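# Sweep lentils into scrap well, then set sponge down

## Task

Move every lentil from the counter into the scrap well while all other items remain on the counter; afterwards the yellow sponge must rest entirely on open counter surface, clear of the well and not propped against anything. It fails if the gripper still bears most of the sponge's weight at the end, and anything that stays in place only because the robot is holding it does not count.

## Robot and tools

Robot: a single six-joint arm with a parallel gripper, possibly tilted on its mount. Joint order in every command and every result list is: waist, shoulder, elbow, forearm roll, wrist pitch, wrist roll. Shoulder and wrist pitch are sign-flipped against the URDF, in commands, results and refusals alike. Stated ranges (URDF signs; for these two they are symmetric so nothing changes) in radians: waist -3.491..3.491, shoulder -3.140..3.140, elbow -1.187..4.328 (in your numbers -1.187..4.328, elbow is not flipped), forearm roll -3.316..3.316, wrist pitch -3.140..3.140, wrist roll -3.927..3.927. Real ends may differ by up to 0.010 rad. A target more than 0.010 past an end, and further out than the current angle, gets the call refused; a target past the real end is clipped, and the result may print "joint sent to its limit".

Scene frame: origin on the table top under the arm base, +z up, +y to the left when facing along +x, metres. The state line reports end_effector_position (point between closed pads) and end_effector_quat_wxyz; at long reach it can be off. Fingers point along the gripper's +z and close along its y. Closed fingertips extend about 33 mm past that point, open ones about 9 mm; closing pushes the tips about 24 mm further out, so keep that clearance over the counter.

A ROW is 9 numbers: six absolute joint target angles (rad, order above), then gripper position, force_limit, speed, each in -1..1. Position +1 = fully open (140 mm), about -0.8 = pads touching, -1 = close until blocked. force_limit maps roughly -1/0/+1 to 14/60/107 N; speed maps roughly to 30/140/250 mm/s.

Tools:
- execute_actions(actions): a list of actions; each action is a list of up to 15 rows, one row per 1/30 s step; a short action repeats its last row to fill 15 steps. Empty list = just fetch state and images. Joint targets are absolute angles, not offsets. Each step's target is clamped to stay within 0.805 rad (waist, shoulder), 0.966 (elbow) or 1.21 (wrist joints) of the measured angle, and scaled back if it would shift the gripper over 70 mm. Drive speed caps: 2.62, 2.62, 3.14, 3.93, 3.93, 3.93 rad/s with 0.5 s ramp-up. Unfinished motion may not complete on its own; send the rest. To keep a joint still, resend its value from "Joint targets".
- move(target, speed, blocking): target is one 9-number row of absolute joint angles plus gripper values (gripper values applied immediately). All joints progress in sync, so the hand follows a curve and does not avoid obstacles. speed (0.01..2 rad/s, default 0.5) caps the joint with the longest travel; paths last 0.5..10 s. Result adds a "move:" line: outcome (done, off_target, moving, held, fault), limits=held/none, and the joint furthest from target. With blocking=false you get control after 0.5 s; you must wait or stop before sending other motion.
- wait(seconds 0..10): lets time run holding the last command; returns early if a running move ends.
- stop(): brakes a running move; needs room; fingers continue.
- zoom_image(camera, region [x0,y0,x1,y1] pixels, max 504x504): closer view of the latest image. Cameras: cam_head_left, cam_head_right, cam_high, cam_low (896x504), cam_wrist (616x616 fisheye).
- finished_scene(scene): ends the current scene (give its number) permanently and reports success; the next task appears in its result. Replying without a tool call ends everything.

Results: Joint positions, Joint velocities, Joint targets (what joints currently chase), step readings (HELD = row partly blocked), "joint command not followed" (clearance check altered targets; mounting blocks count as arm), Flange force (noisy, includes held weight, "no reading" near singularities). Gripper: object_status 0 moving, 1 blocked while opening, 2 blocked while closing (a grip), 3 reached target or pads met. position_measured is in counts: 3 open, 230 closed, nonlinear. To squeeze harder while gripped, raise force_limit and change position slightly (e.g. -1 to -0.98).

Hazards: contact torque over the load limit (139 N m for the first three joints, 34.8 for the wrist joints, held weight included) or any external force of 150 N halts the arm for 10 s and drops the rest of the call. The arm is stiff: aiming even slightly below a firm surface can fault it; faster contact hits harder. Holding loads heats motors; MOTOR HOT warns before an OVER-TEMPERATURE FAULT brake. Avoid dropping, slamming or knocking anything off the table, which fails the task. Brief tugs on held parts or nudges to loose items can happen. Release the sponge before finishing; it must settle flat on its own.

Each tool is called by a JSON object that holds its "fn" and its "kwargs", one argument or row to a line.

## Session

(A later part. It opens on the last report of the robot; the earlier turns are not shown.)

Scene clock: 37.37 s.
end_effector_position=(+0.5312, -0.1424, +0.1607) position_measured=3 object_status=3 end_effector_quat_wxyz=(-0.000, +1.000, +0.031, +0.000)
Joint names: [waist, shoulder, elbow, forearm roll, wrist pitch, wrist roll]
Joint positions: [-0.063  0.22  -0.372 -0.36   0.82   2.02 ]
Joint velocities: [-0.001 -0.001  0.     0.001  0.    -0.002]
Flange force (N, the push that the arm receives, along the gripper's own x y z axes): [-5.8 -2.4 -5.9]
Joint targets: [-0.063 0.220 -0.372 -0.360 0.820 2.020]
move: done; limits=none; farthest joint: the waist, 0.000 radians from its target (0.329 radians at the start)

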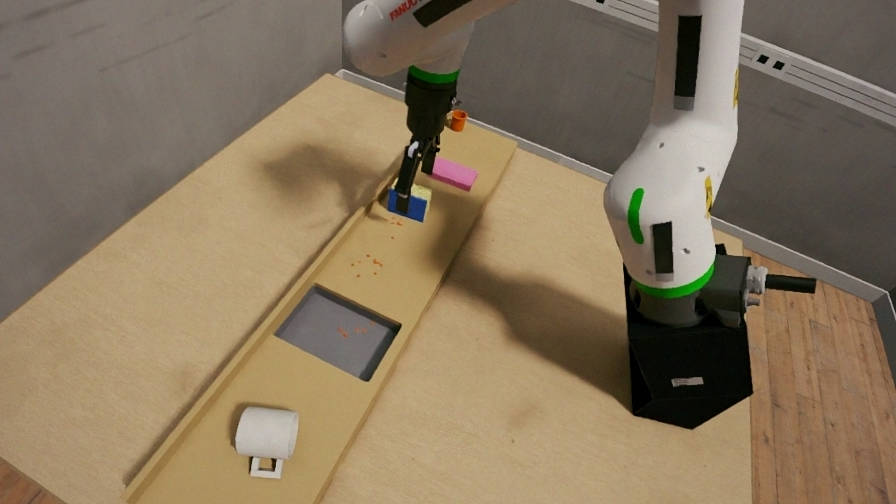

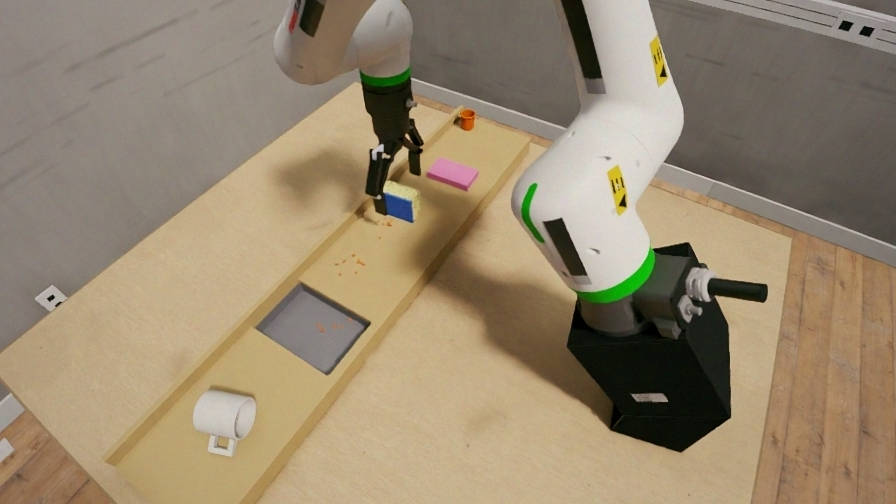

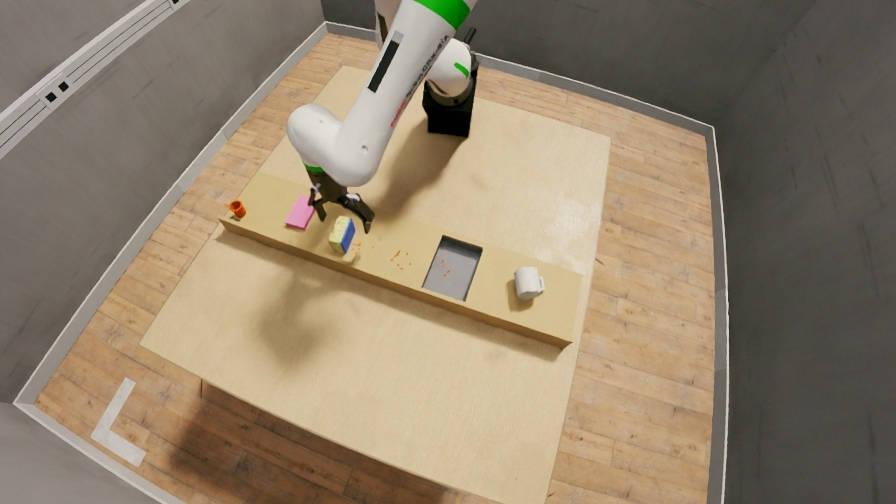

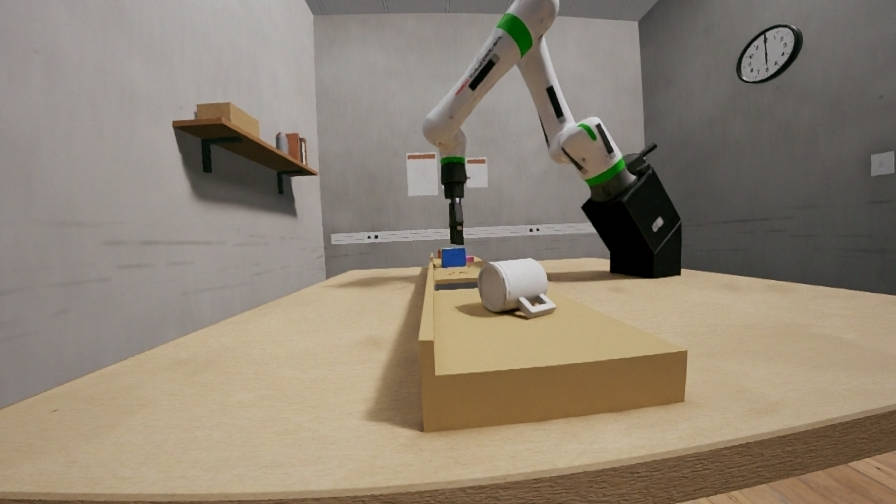

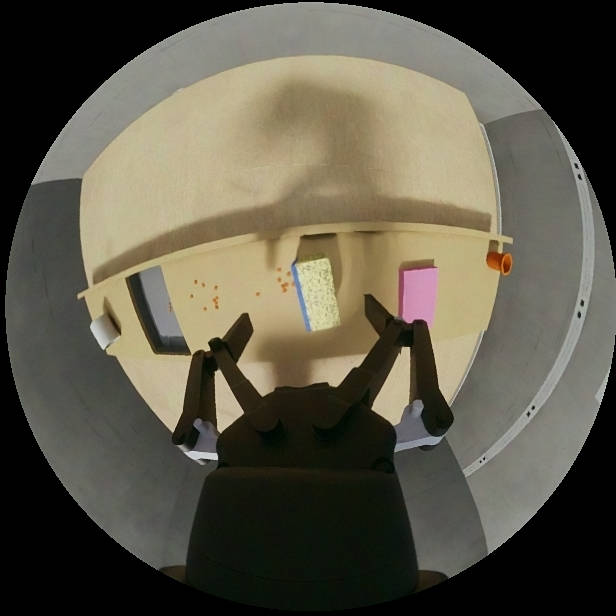

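Lucky: it's at the start point.

{"fn": "move", "kwargs": {
  "target": [-0.063,0.092,-0.372,-0.408,0.703,2.07,0.2,-1,-0.5],
  "speed": 0.2
}}

{"fn": "move", "kwargs": {
  "target": [-0.063,0.092,-0.372,-0.408,0.703,2.07,-0.47,-1,-0.7]
}}

{"fn": "move", "kwargs": {
  "target": [0.208,0.204,-0.5043,-0.167,0.608,1.675,-0.47,-1,-1],
  "speed": 0.3
}}

Scene clock: 38.50 s.
end_effector_position=(+0.5257, -0.1552, +0.1026) position_measured=104 object_status=3 end_effector_quat_wxyz=(+0.000, +1.000, +0.022, -0.001)
Joint names: [waist, shoulder, elbow, forearm roll, wrist pitch, wrist roll]
Joint positions: [-0.063  0.092 -0.372 -0.408  0.703  2.07 ]
Joint velocities: [ 0.     0.001  0.    -0.     0.     0.002]
Flange force (N, the push that the arm receives, along the gripper's own x y z axes): [-5.2 -3.4 -6.4]
Joint targets: [-0.063 0.092 -0.372 -0.408 0.703 2.070]
move: done; limits=none; farthest joint: the waist, 0.000 radians from its target (0.000 radians at the start)

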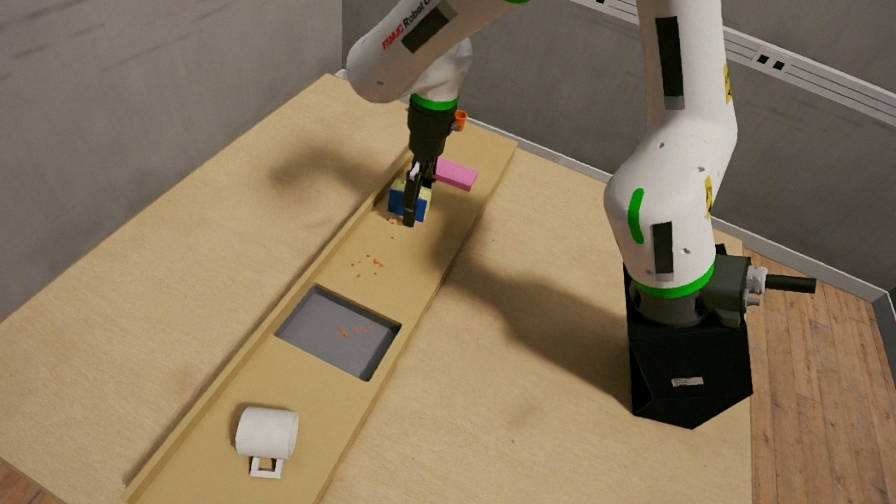

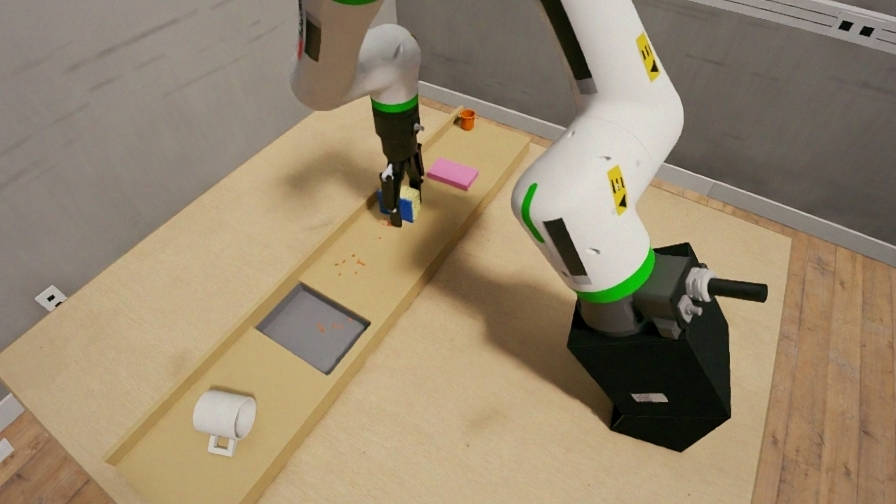

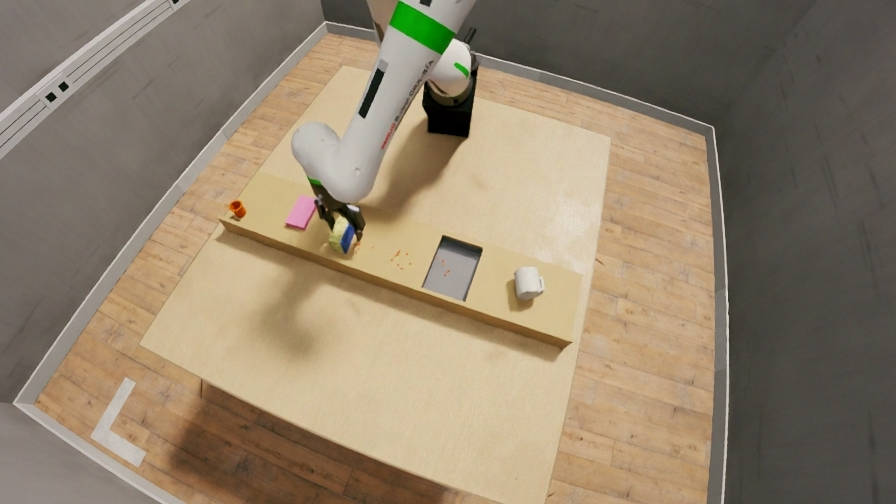

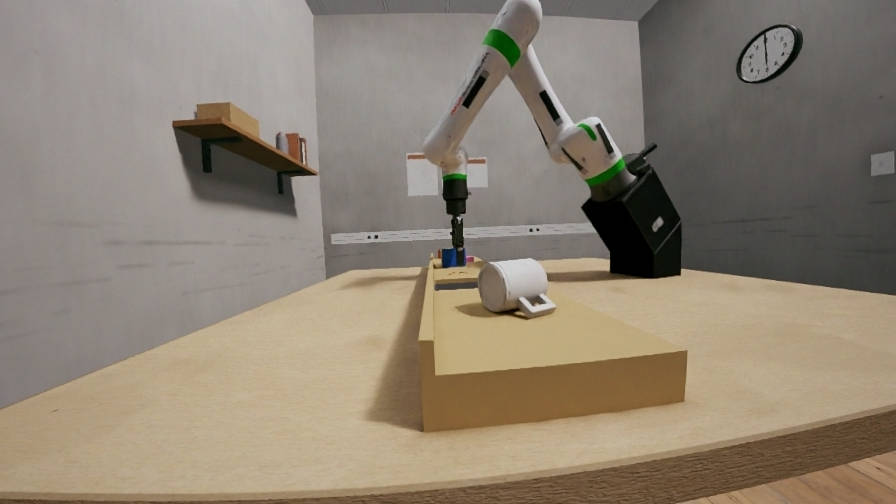

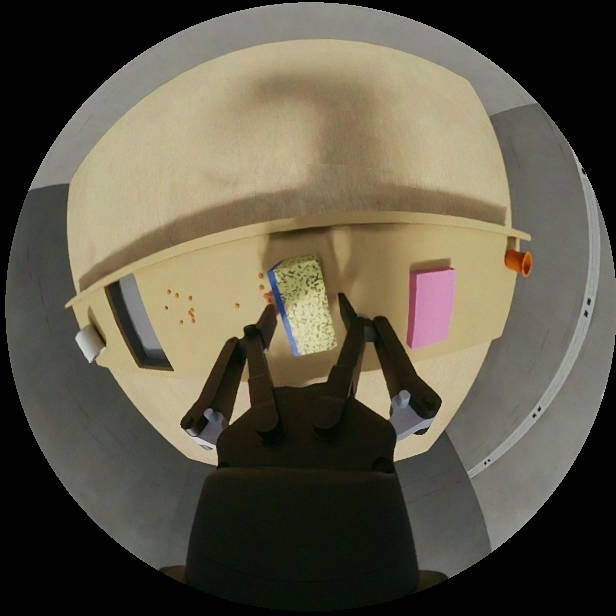

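Scene clock: 39.57 s.
end_effector_position=(+0.5256, -0.1552, +0.1025) position_measured=188 object_status=3 end_effector_quat_wxyz=(+0.000, +1.000, +0.022, -0.001)
Joint names: [waist, shoulder, elbow, forearm roll, wrist pitch, wrist roll]
Joint positions: [-0.063  0.092 -0.372 -0.408  0.703  2.07 ]
Joint velocities: [ 0.     0.     0.     0.001 -0.001 -0.001]
Flange force (N, the push that the arm receives, along the gripper's own x y z axes): [-6.3 -3.5 -6.3]
Joint targets: [-0.063 0.092 -0.372 -0.408 0.703 2.070]
move: done; limits=none; farthest joint: the waist, 0.000 radians from its target (0.000 radians at the start)

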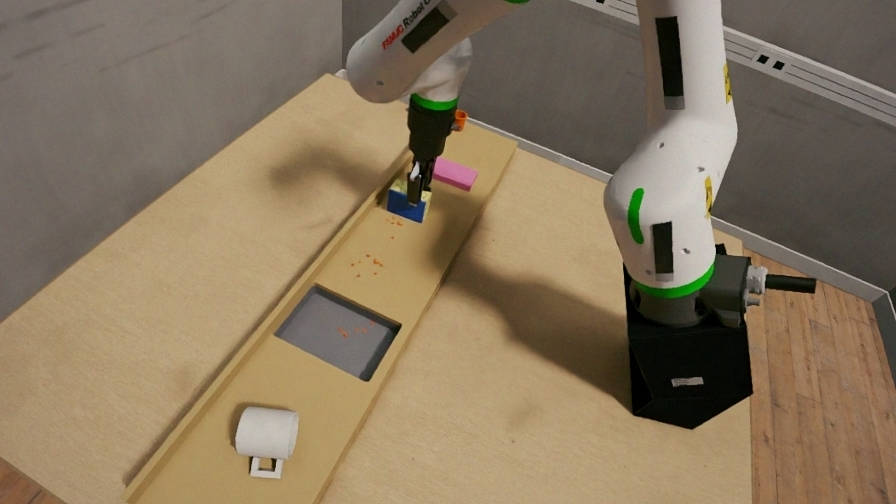

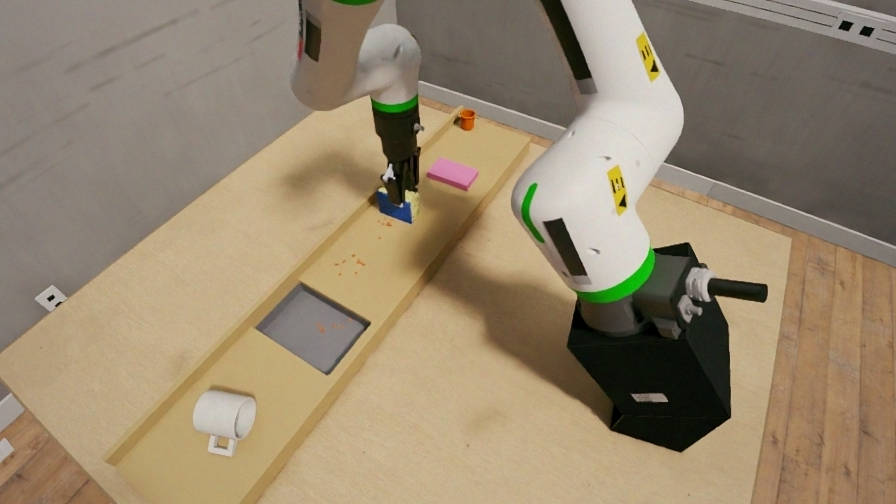

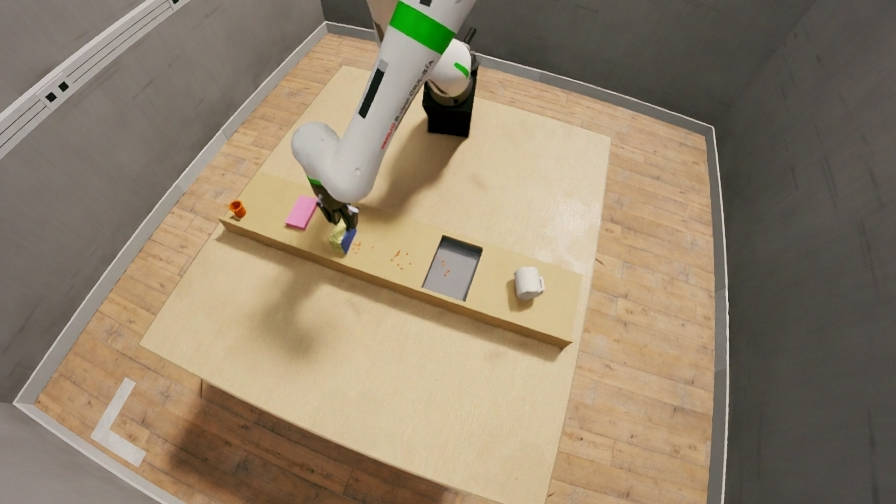

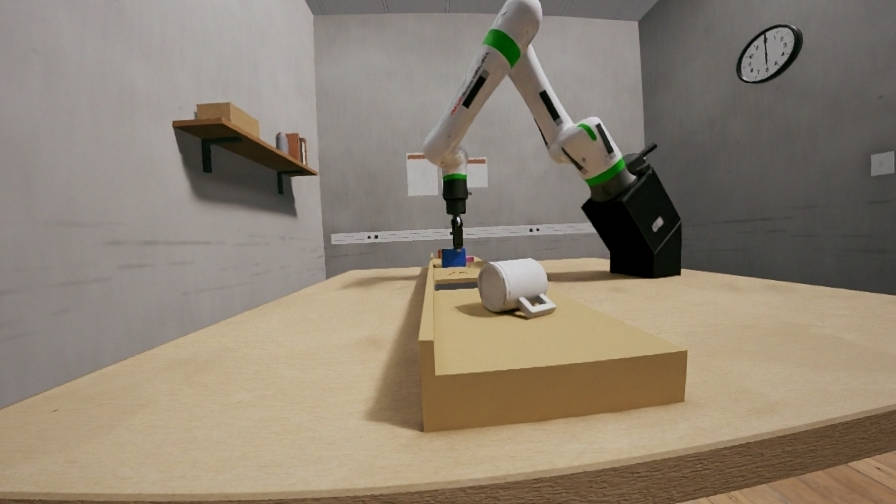

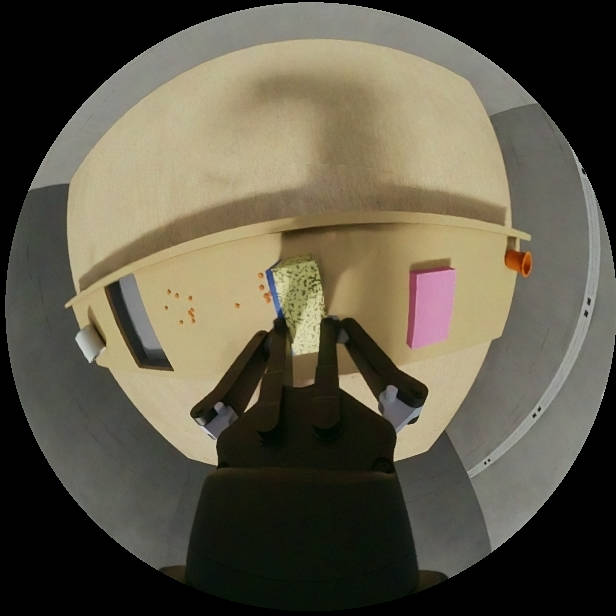

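Scene clock: 41.23 s.
end_effector_position=(+0.5314, -0.0706, +0.1022) position_measured=188 object_status=3 end_effector_quat_wxyz=(+0.000, +1.000, +0.024, -0.001)
Joint names: [waist, shoulder, elbow, forearm roll, wrist pitch, wrist roll]
Joint positions: [ 0.208  0.204 -0.504 -0.167  0.608  1.675]
Joint velocities: [ 0.     0.002 -0.    -0.002  0.001  0.   ]
Flange force (N, the push that the arm receives, along the gripper's own x y z axes): [-5.5 1.0 -6.0]
Joint targets: [0.208 0.204 -0.504 -0.167 0.608 1.675]
move: done; limits=none; farthest joint: the waist, 0.000 radians from its target (0.271 radians at the start)

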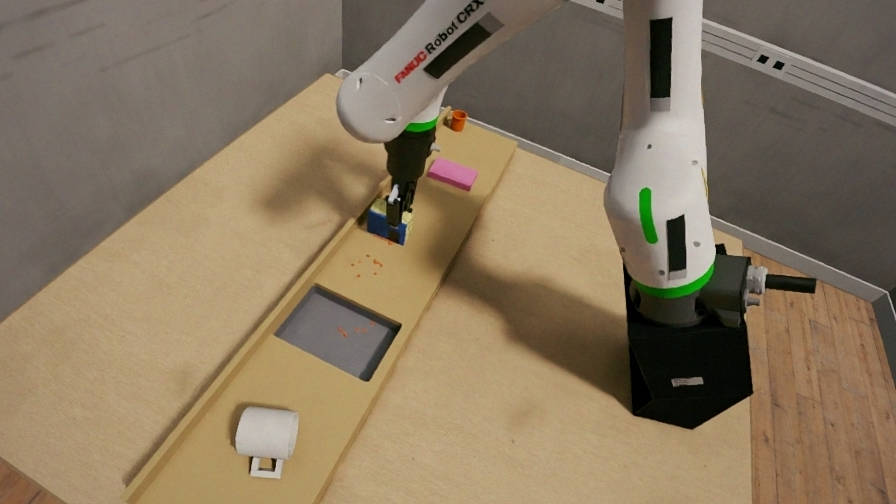

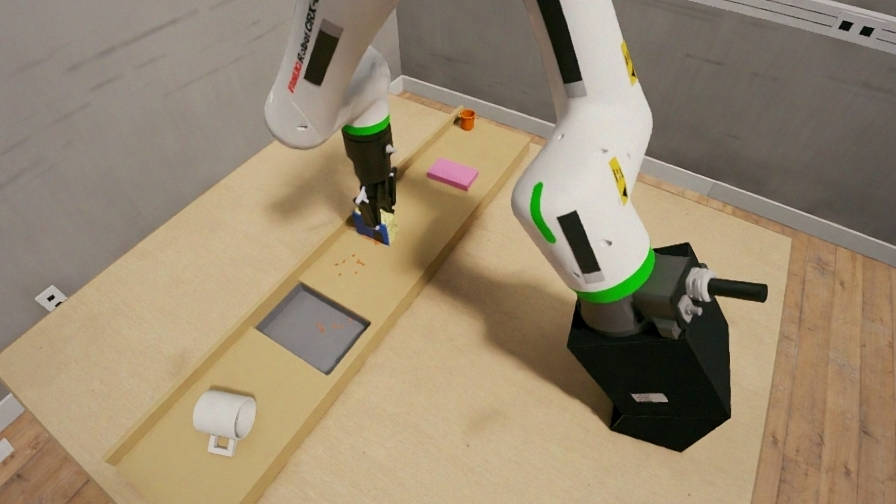

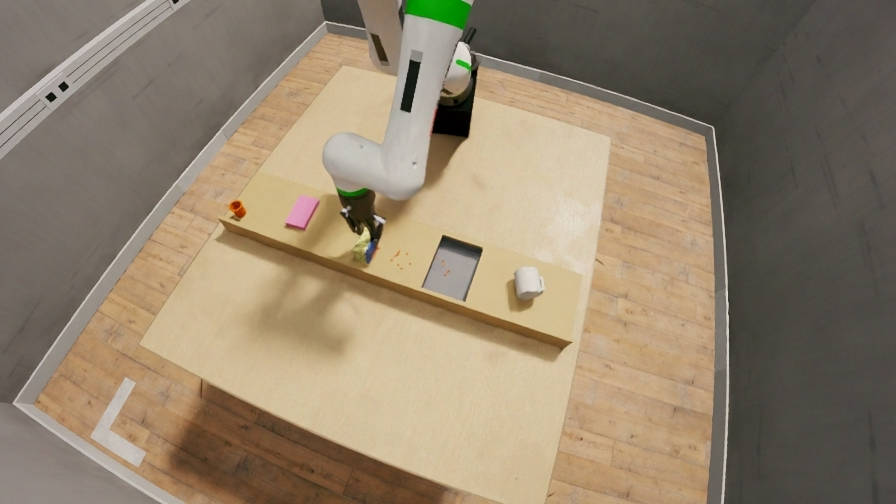

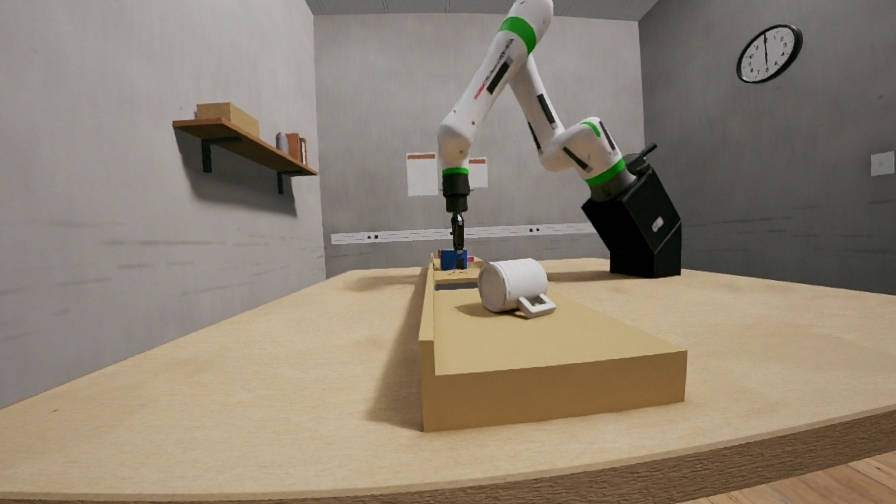

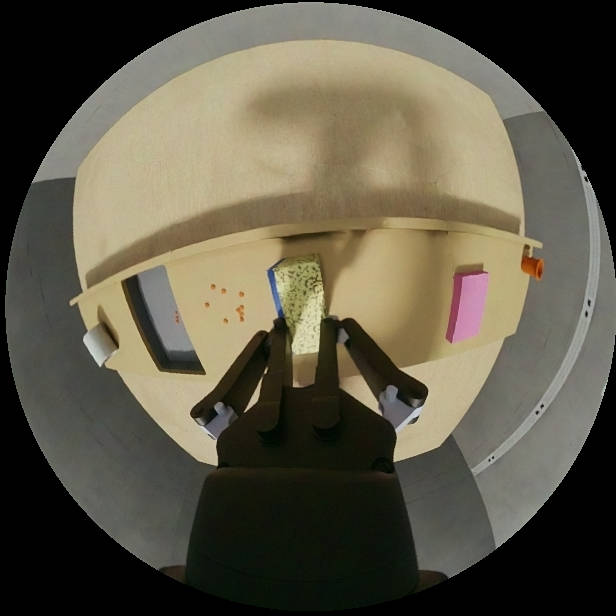

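{"fn": "move", "kwargs": {
  "target": [0.472,0.272,-0.619,0.131,0.575,1.22,-0.47,-1,-1],
  "speed": 0.3
}}

{"fn": "move", "kwargs": {
  "target": [0.822,0.252,-0.668,0.515,0.6,0.61,-0.47,-1,-1],
  "speed": 0.3
}}

Scene clock: 43.40 s.
end_effector_position=(+0.5267, +0.0097, +0.1019) position_measured=188 object_status=3 end_effector_quat_wxyz=(+0.003, +1.000, +0.025, -0.010)
Joint names: [waist, shoulder, elbow, forearm roll, wrist pitch, wrist roll]
Joint positions: [ 0.472  0.272 -0.619  0.131  0.575  1.22 ]
Joint velocities: [-0.001 -0.001 -0.     0.001 -0.001  0.001]
Flange force (N, the push that the arm receives, along the gripper's own x y z axes): [-5.5 1.7 -6.4]
Joint targets: [0.472 0.272 -0.619 0.131 0.575 1.220]
move: done; limits=none; farthest joint: the waist, 0.000 radians from its target (0.264 radians at the start)

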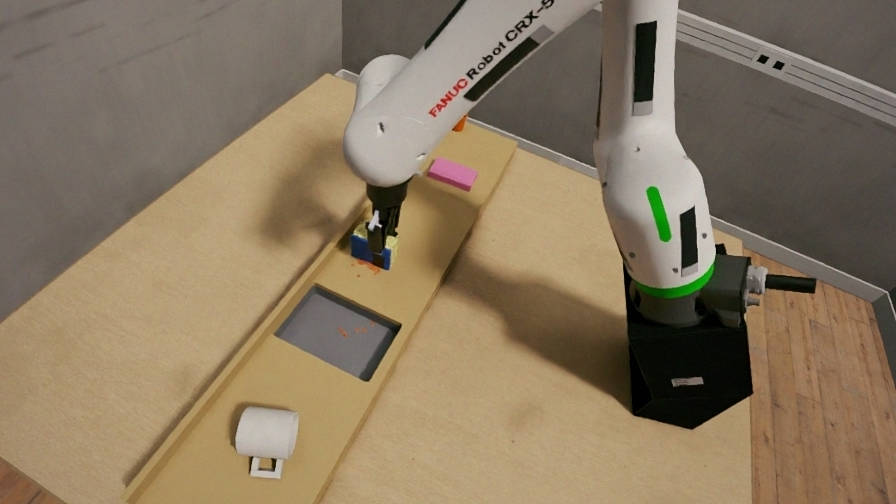

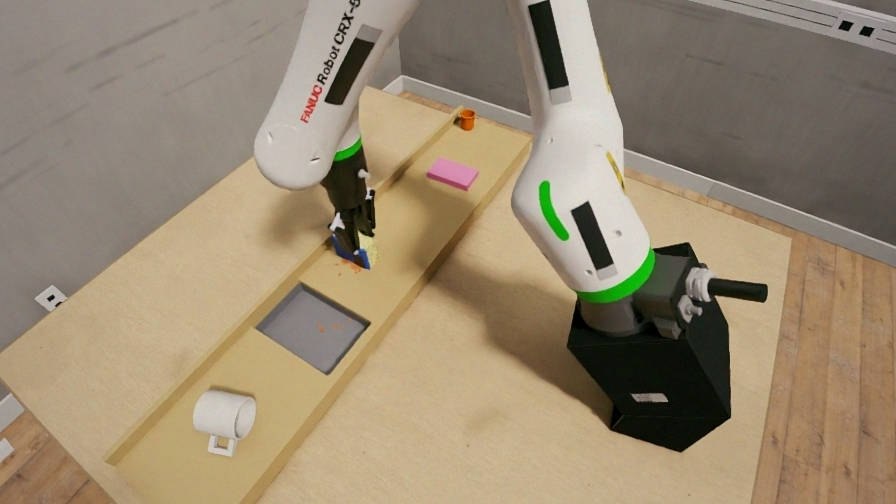

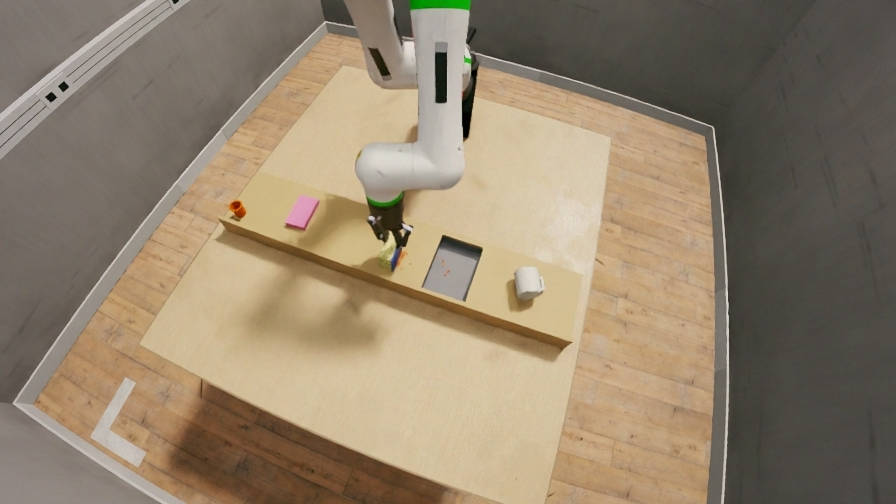

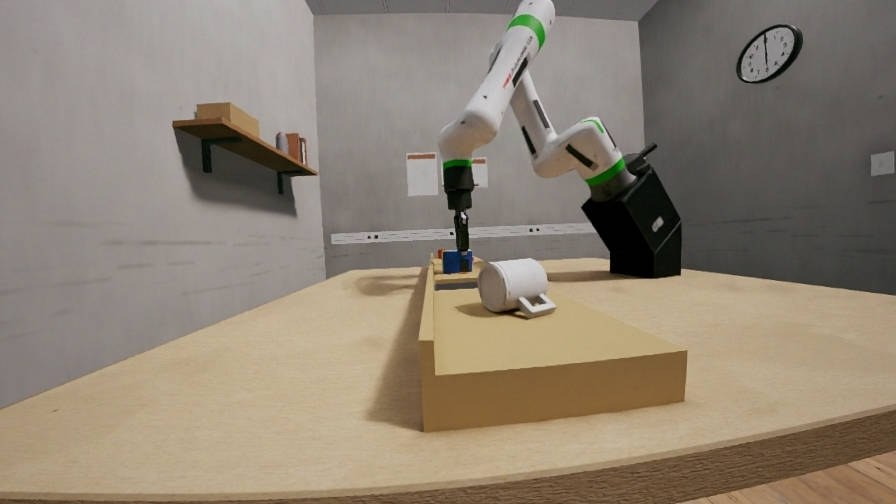

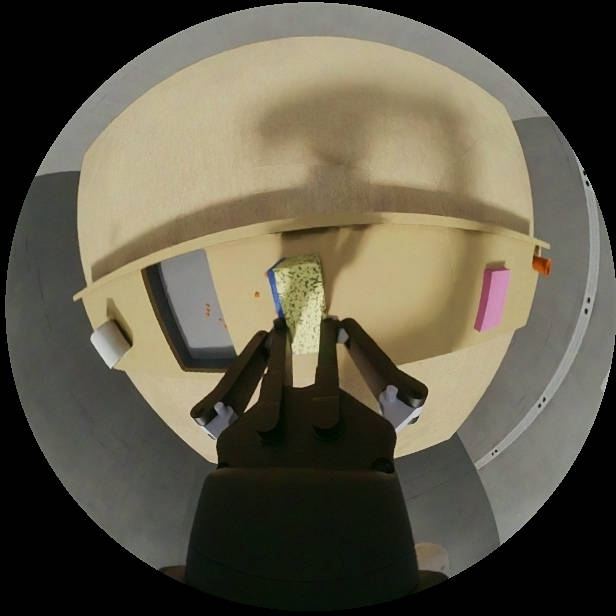

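Scene clock: 54.10 s.
end_effector_position=(+0.5300, +0.0421, +0.1003) position_measured=188 object_status=3 end_effector_quat_wxyz=(+0.007, +1.000, +0.025, -0.013)
Joint names: [waist, shoulder, elbow, forearm roll, wrist pitch, wrist roll]
Joint positions: [ 0.566  0.269 -0.632  0.241  0.585  1.052]
Joint velocities: [ 0.    -0.001  0.     0.001 -0.    -0.   ]
Flange force (N, the push that the arm receives, along the gripper's own x y z axes): [-13.7 9.5 -35.6]
Joint targets: [0.566 0.269 -0.632 0.241 0.585 1.052]
FORCE FAULT: contact force on the arm reached its limit, and the arm stopped for 10 seconds. The contact can be on any part of the arm, not only on its tool. That time counts as 20 of the actions that you can send in this scene. The arm's remaining commands of this call were not run. The arm holds still and accepts commands again. Move the arm away from the contact; if what it grips holds it there, let go first. Pushing or pulling that hard again can fault the arm again.
move: fault; limits=none; farthest joint: the wrist roll, 0.442 radians from its target (0.610 radians at the start)

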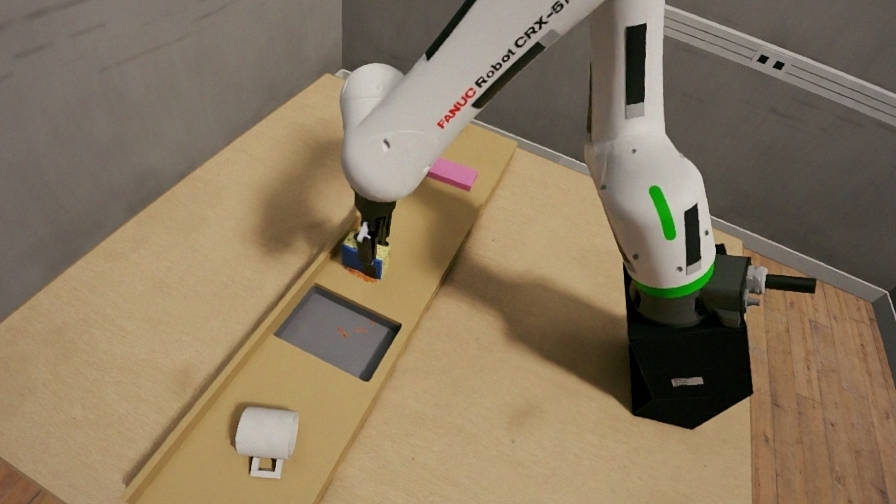

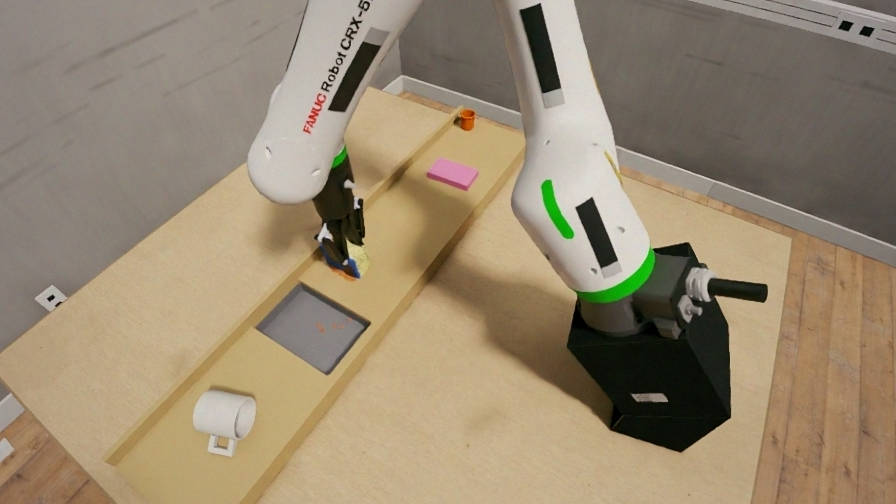

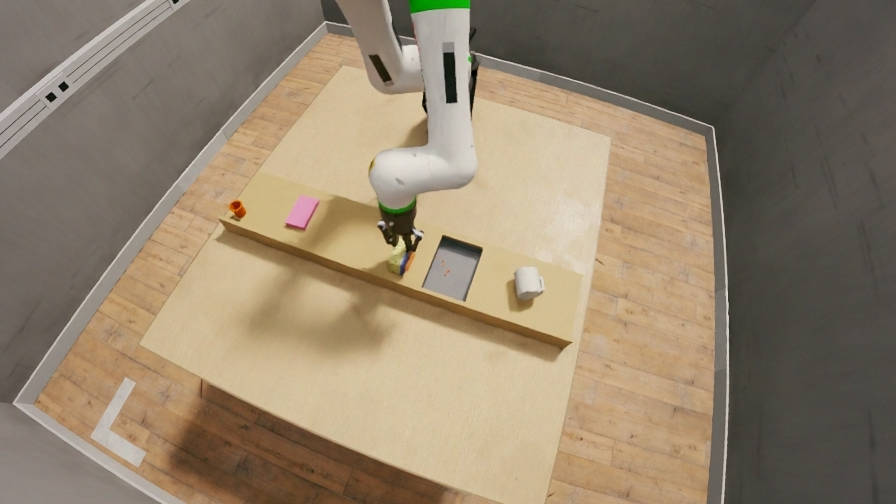

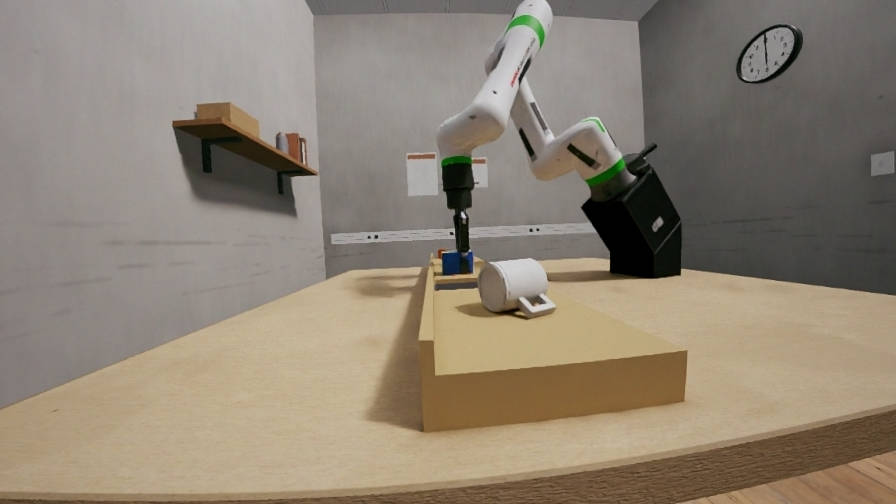

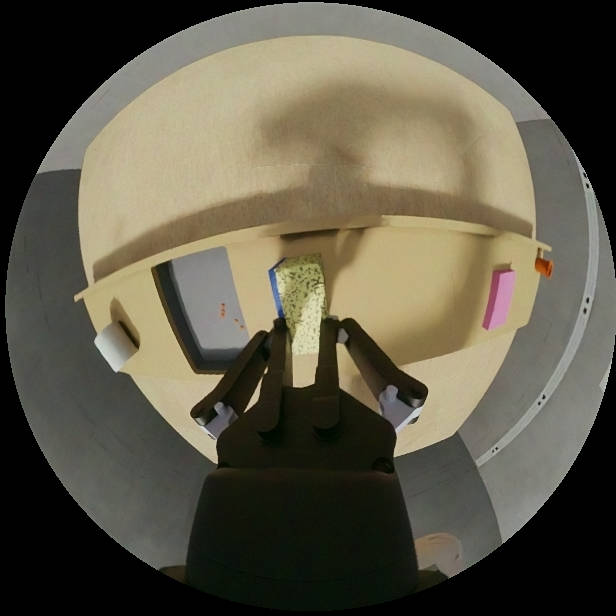

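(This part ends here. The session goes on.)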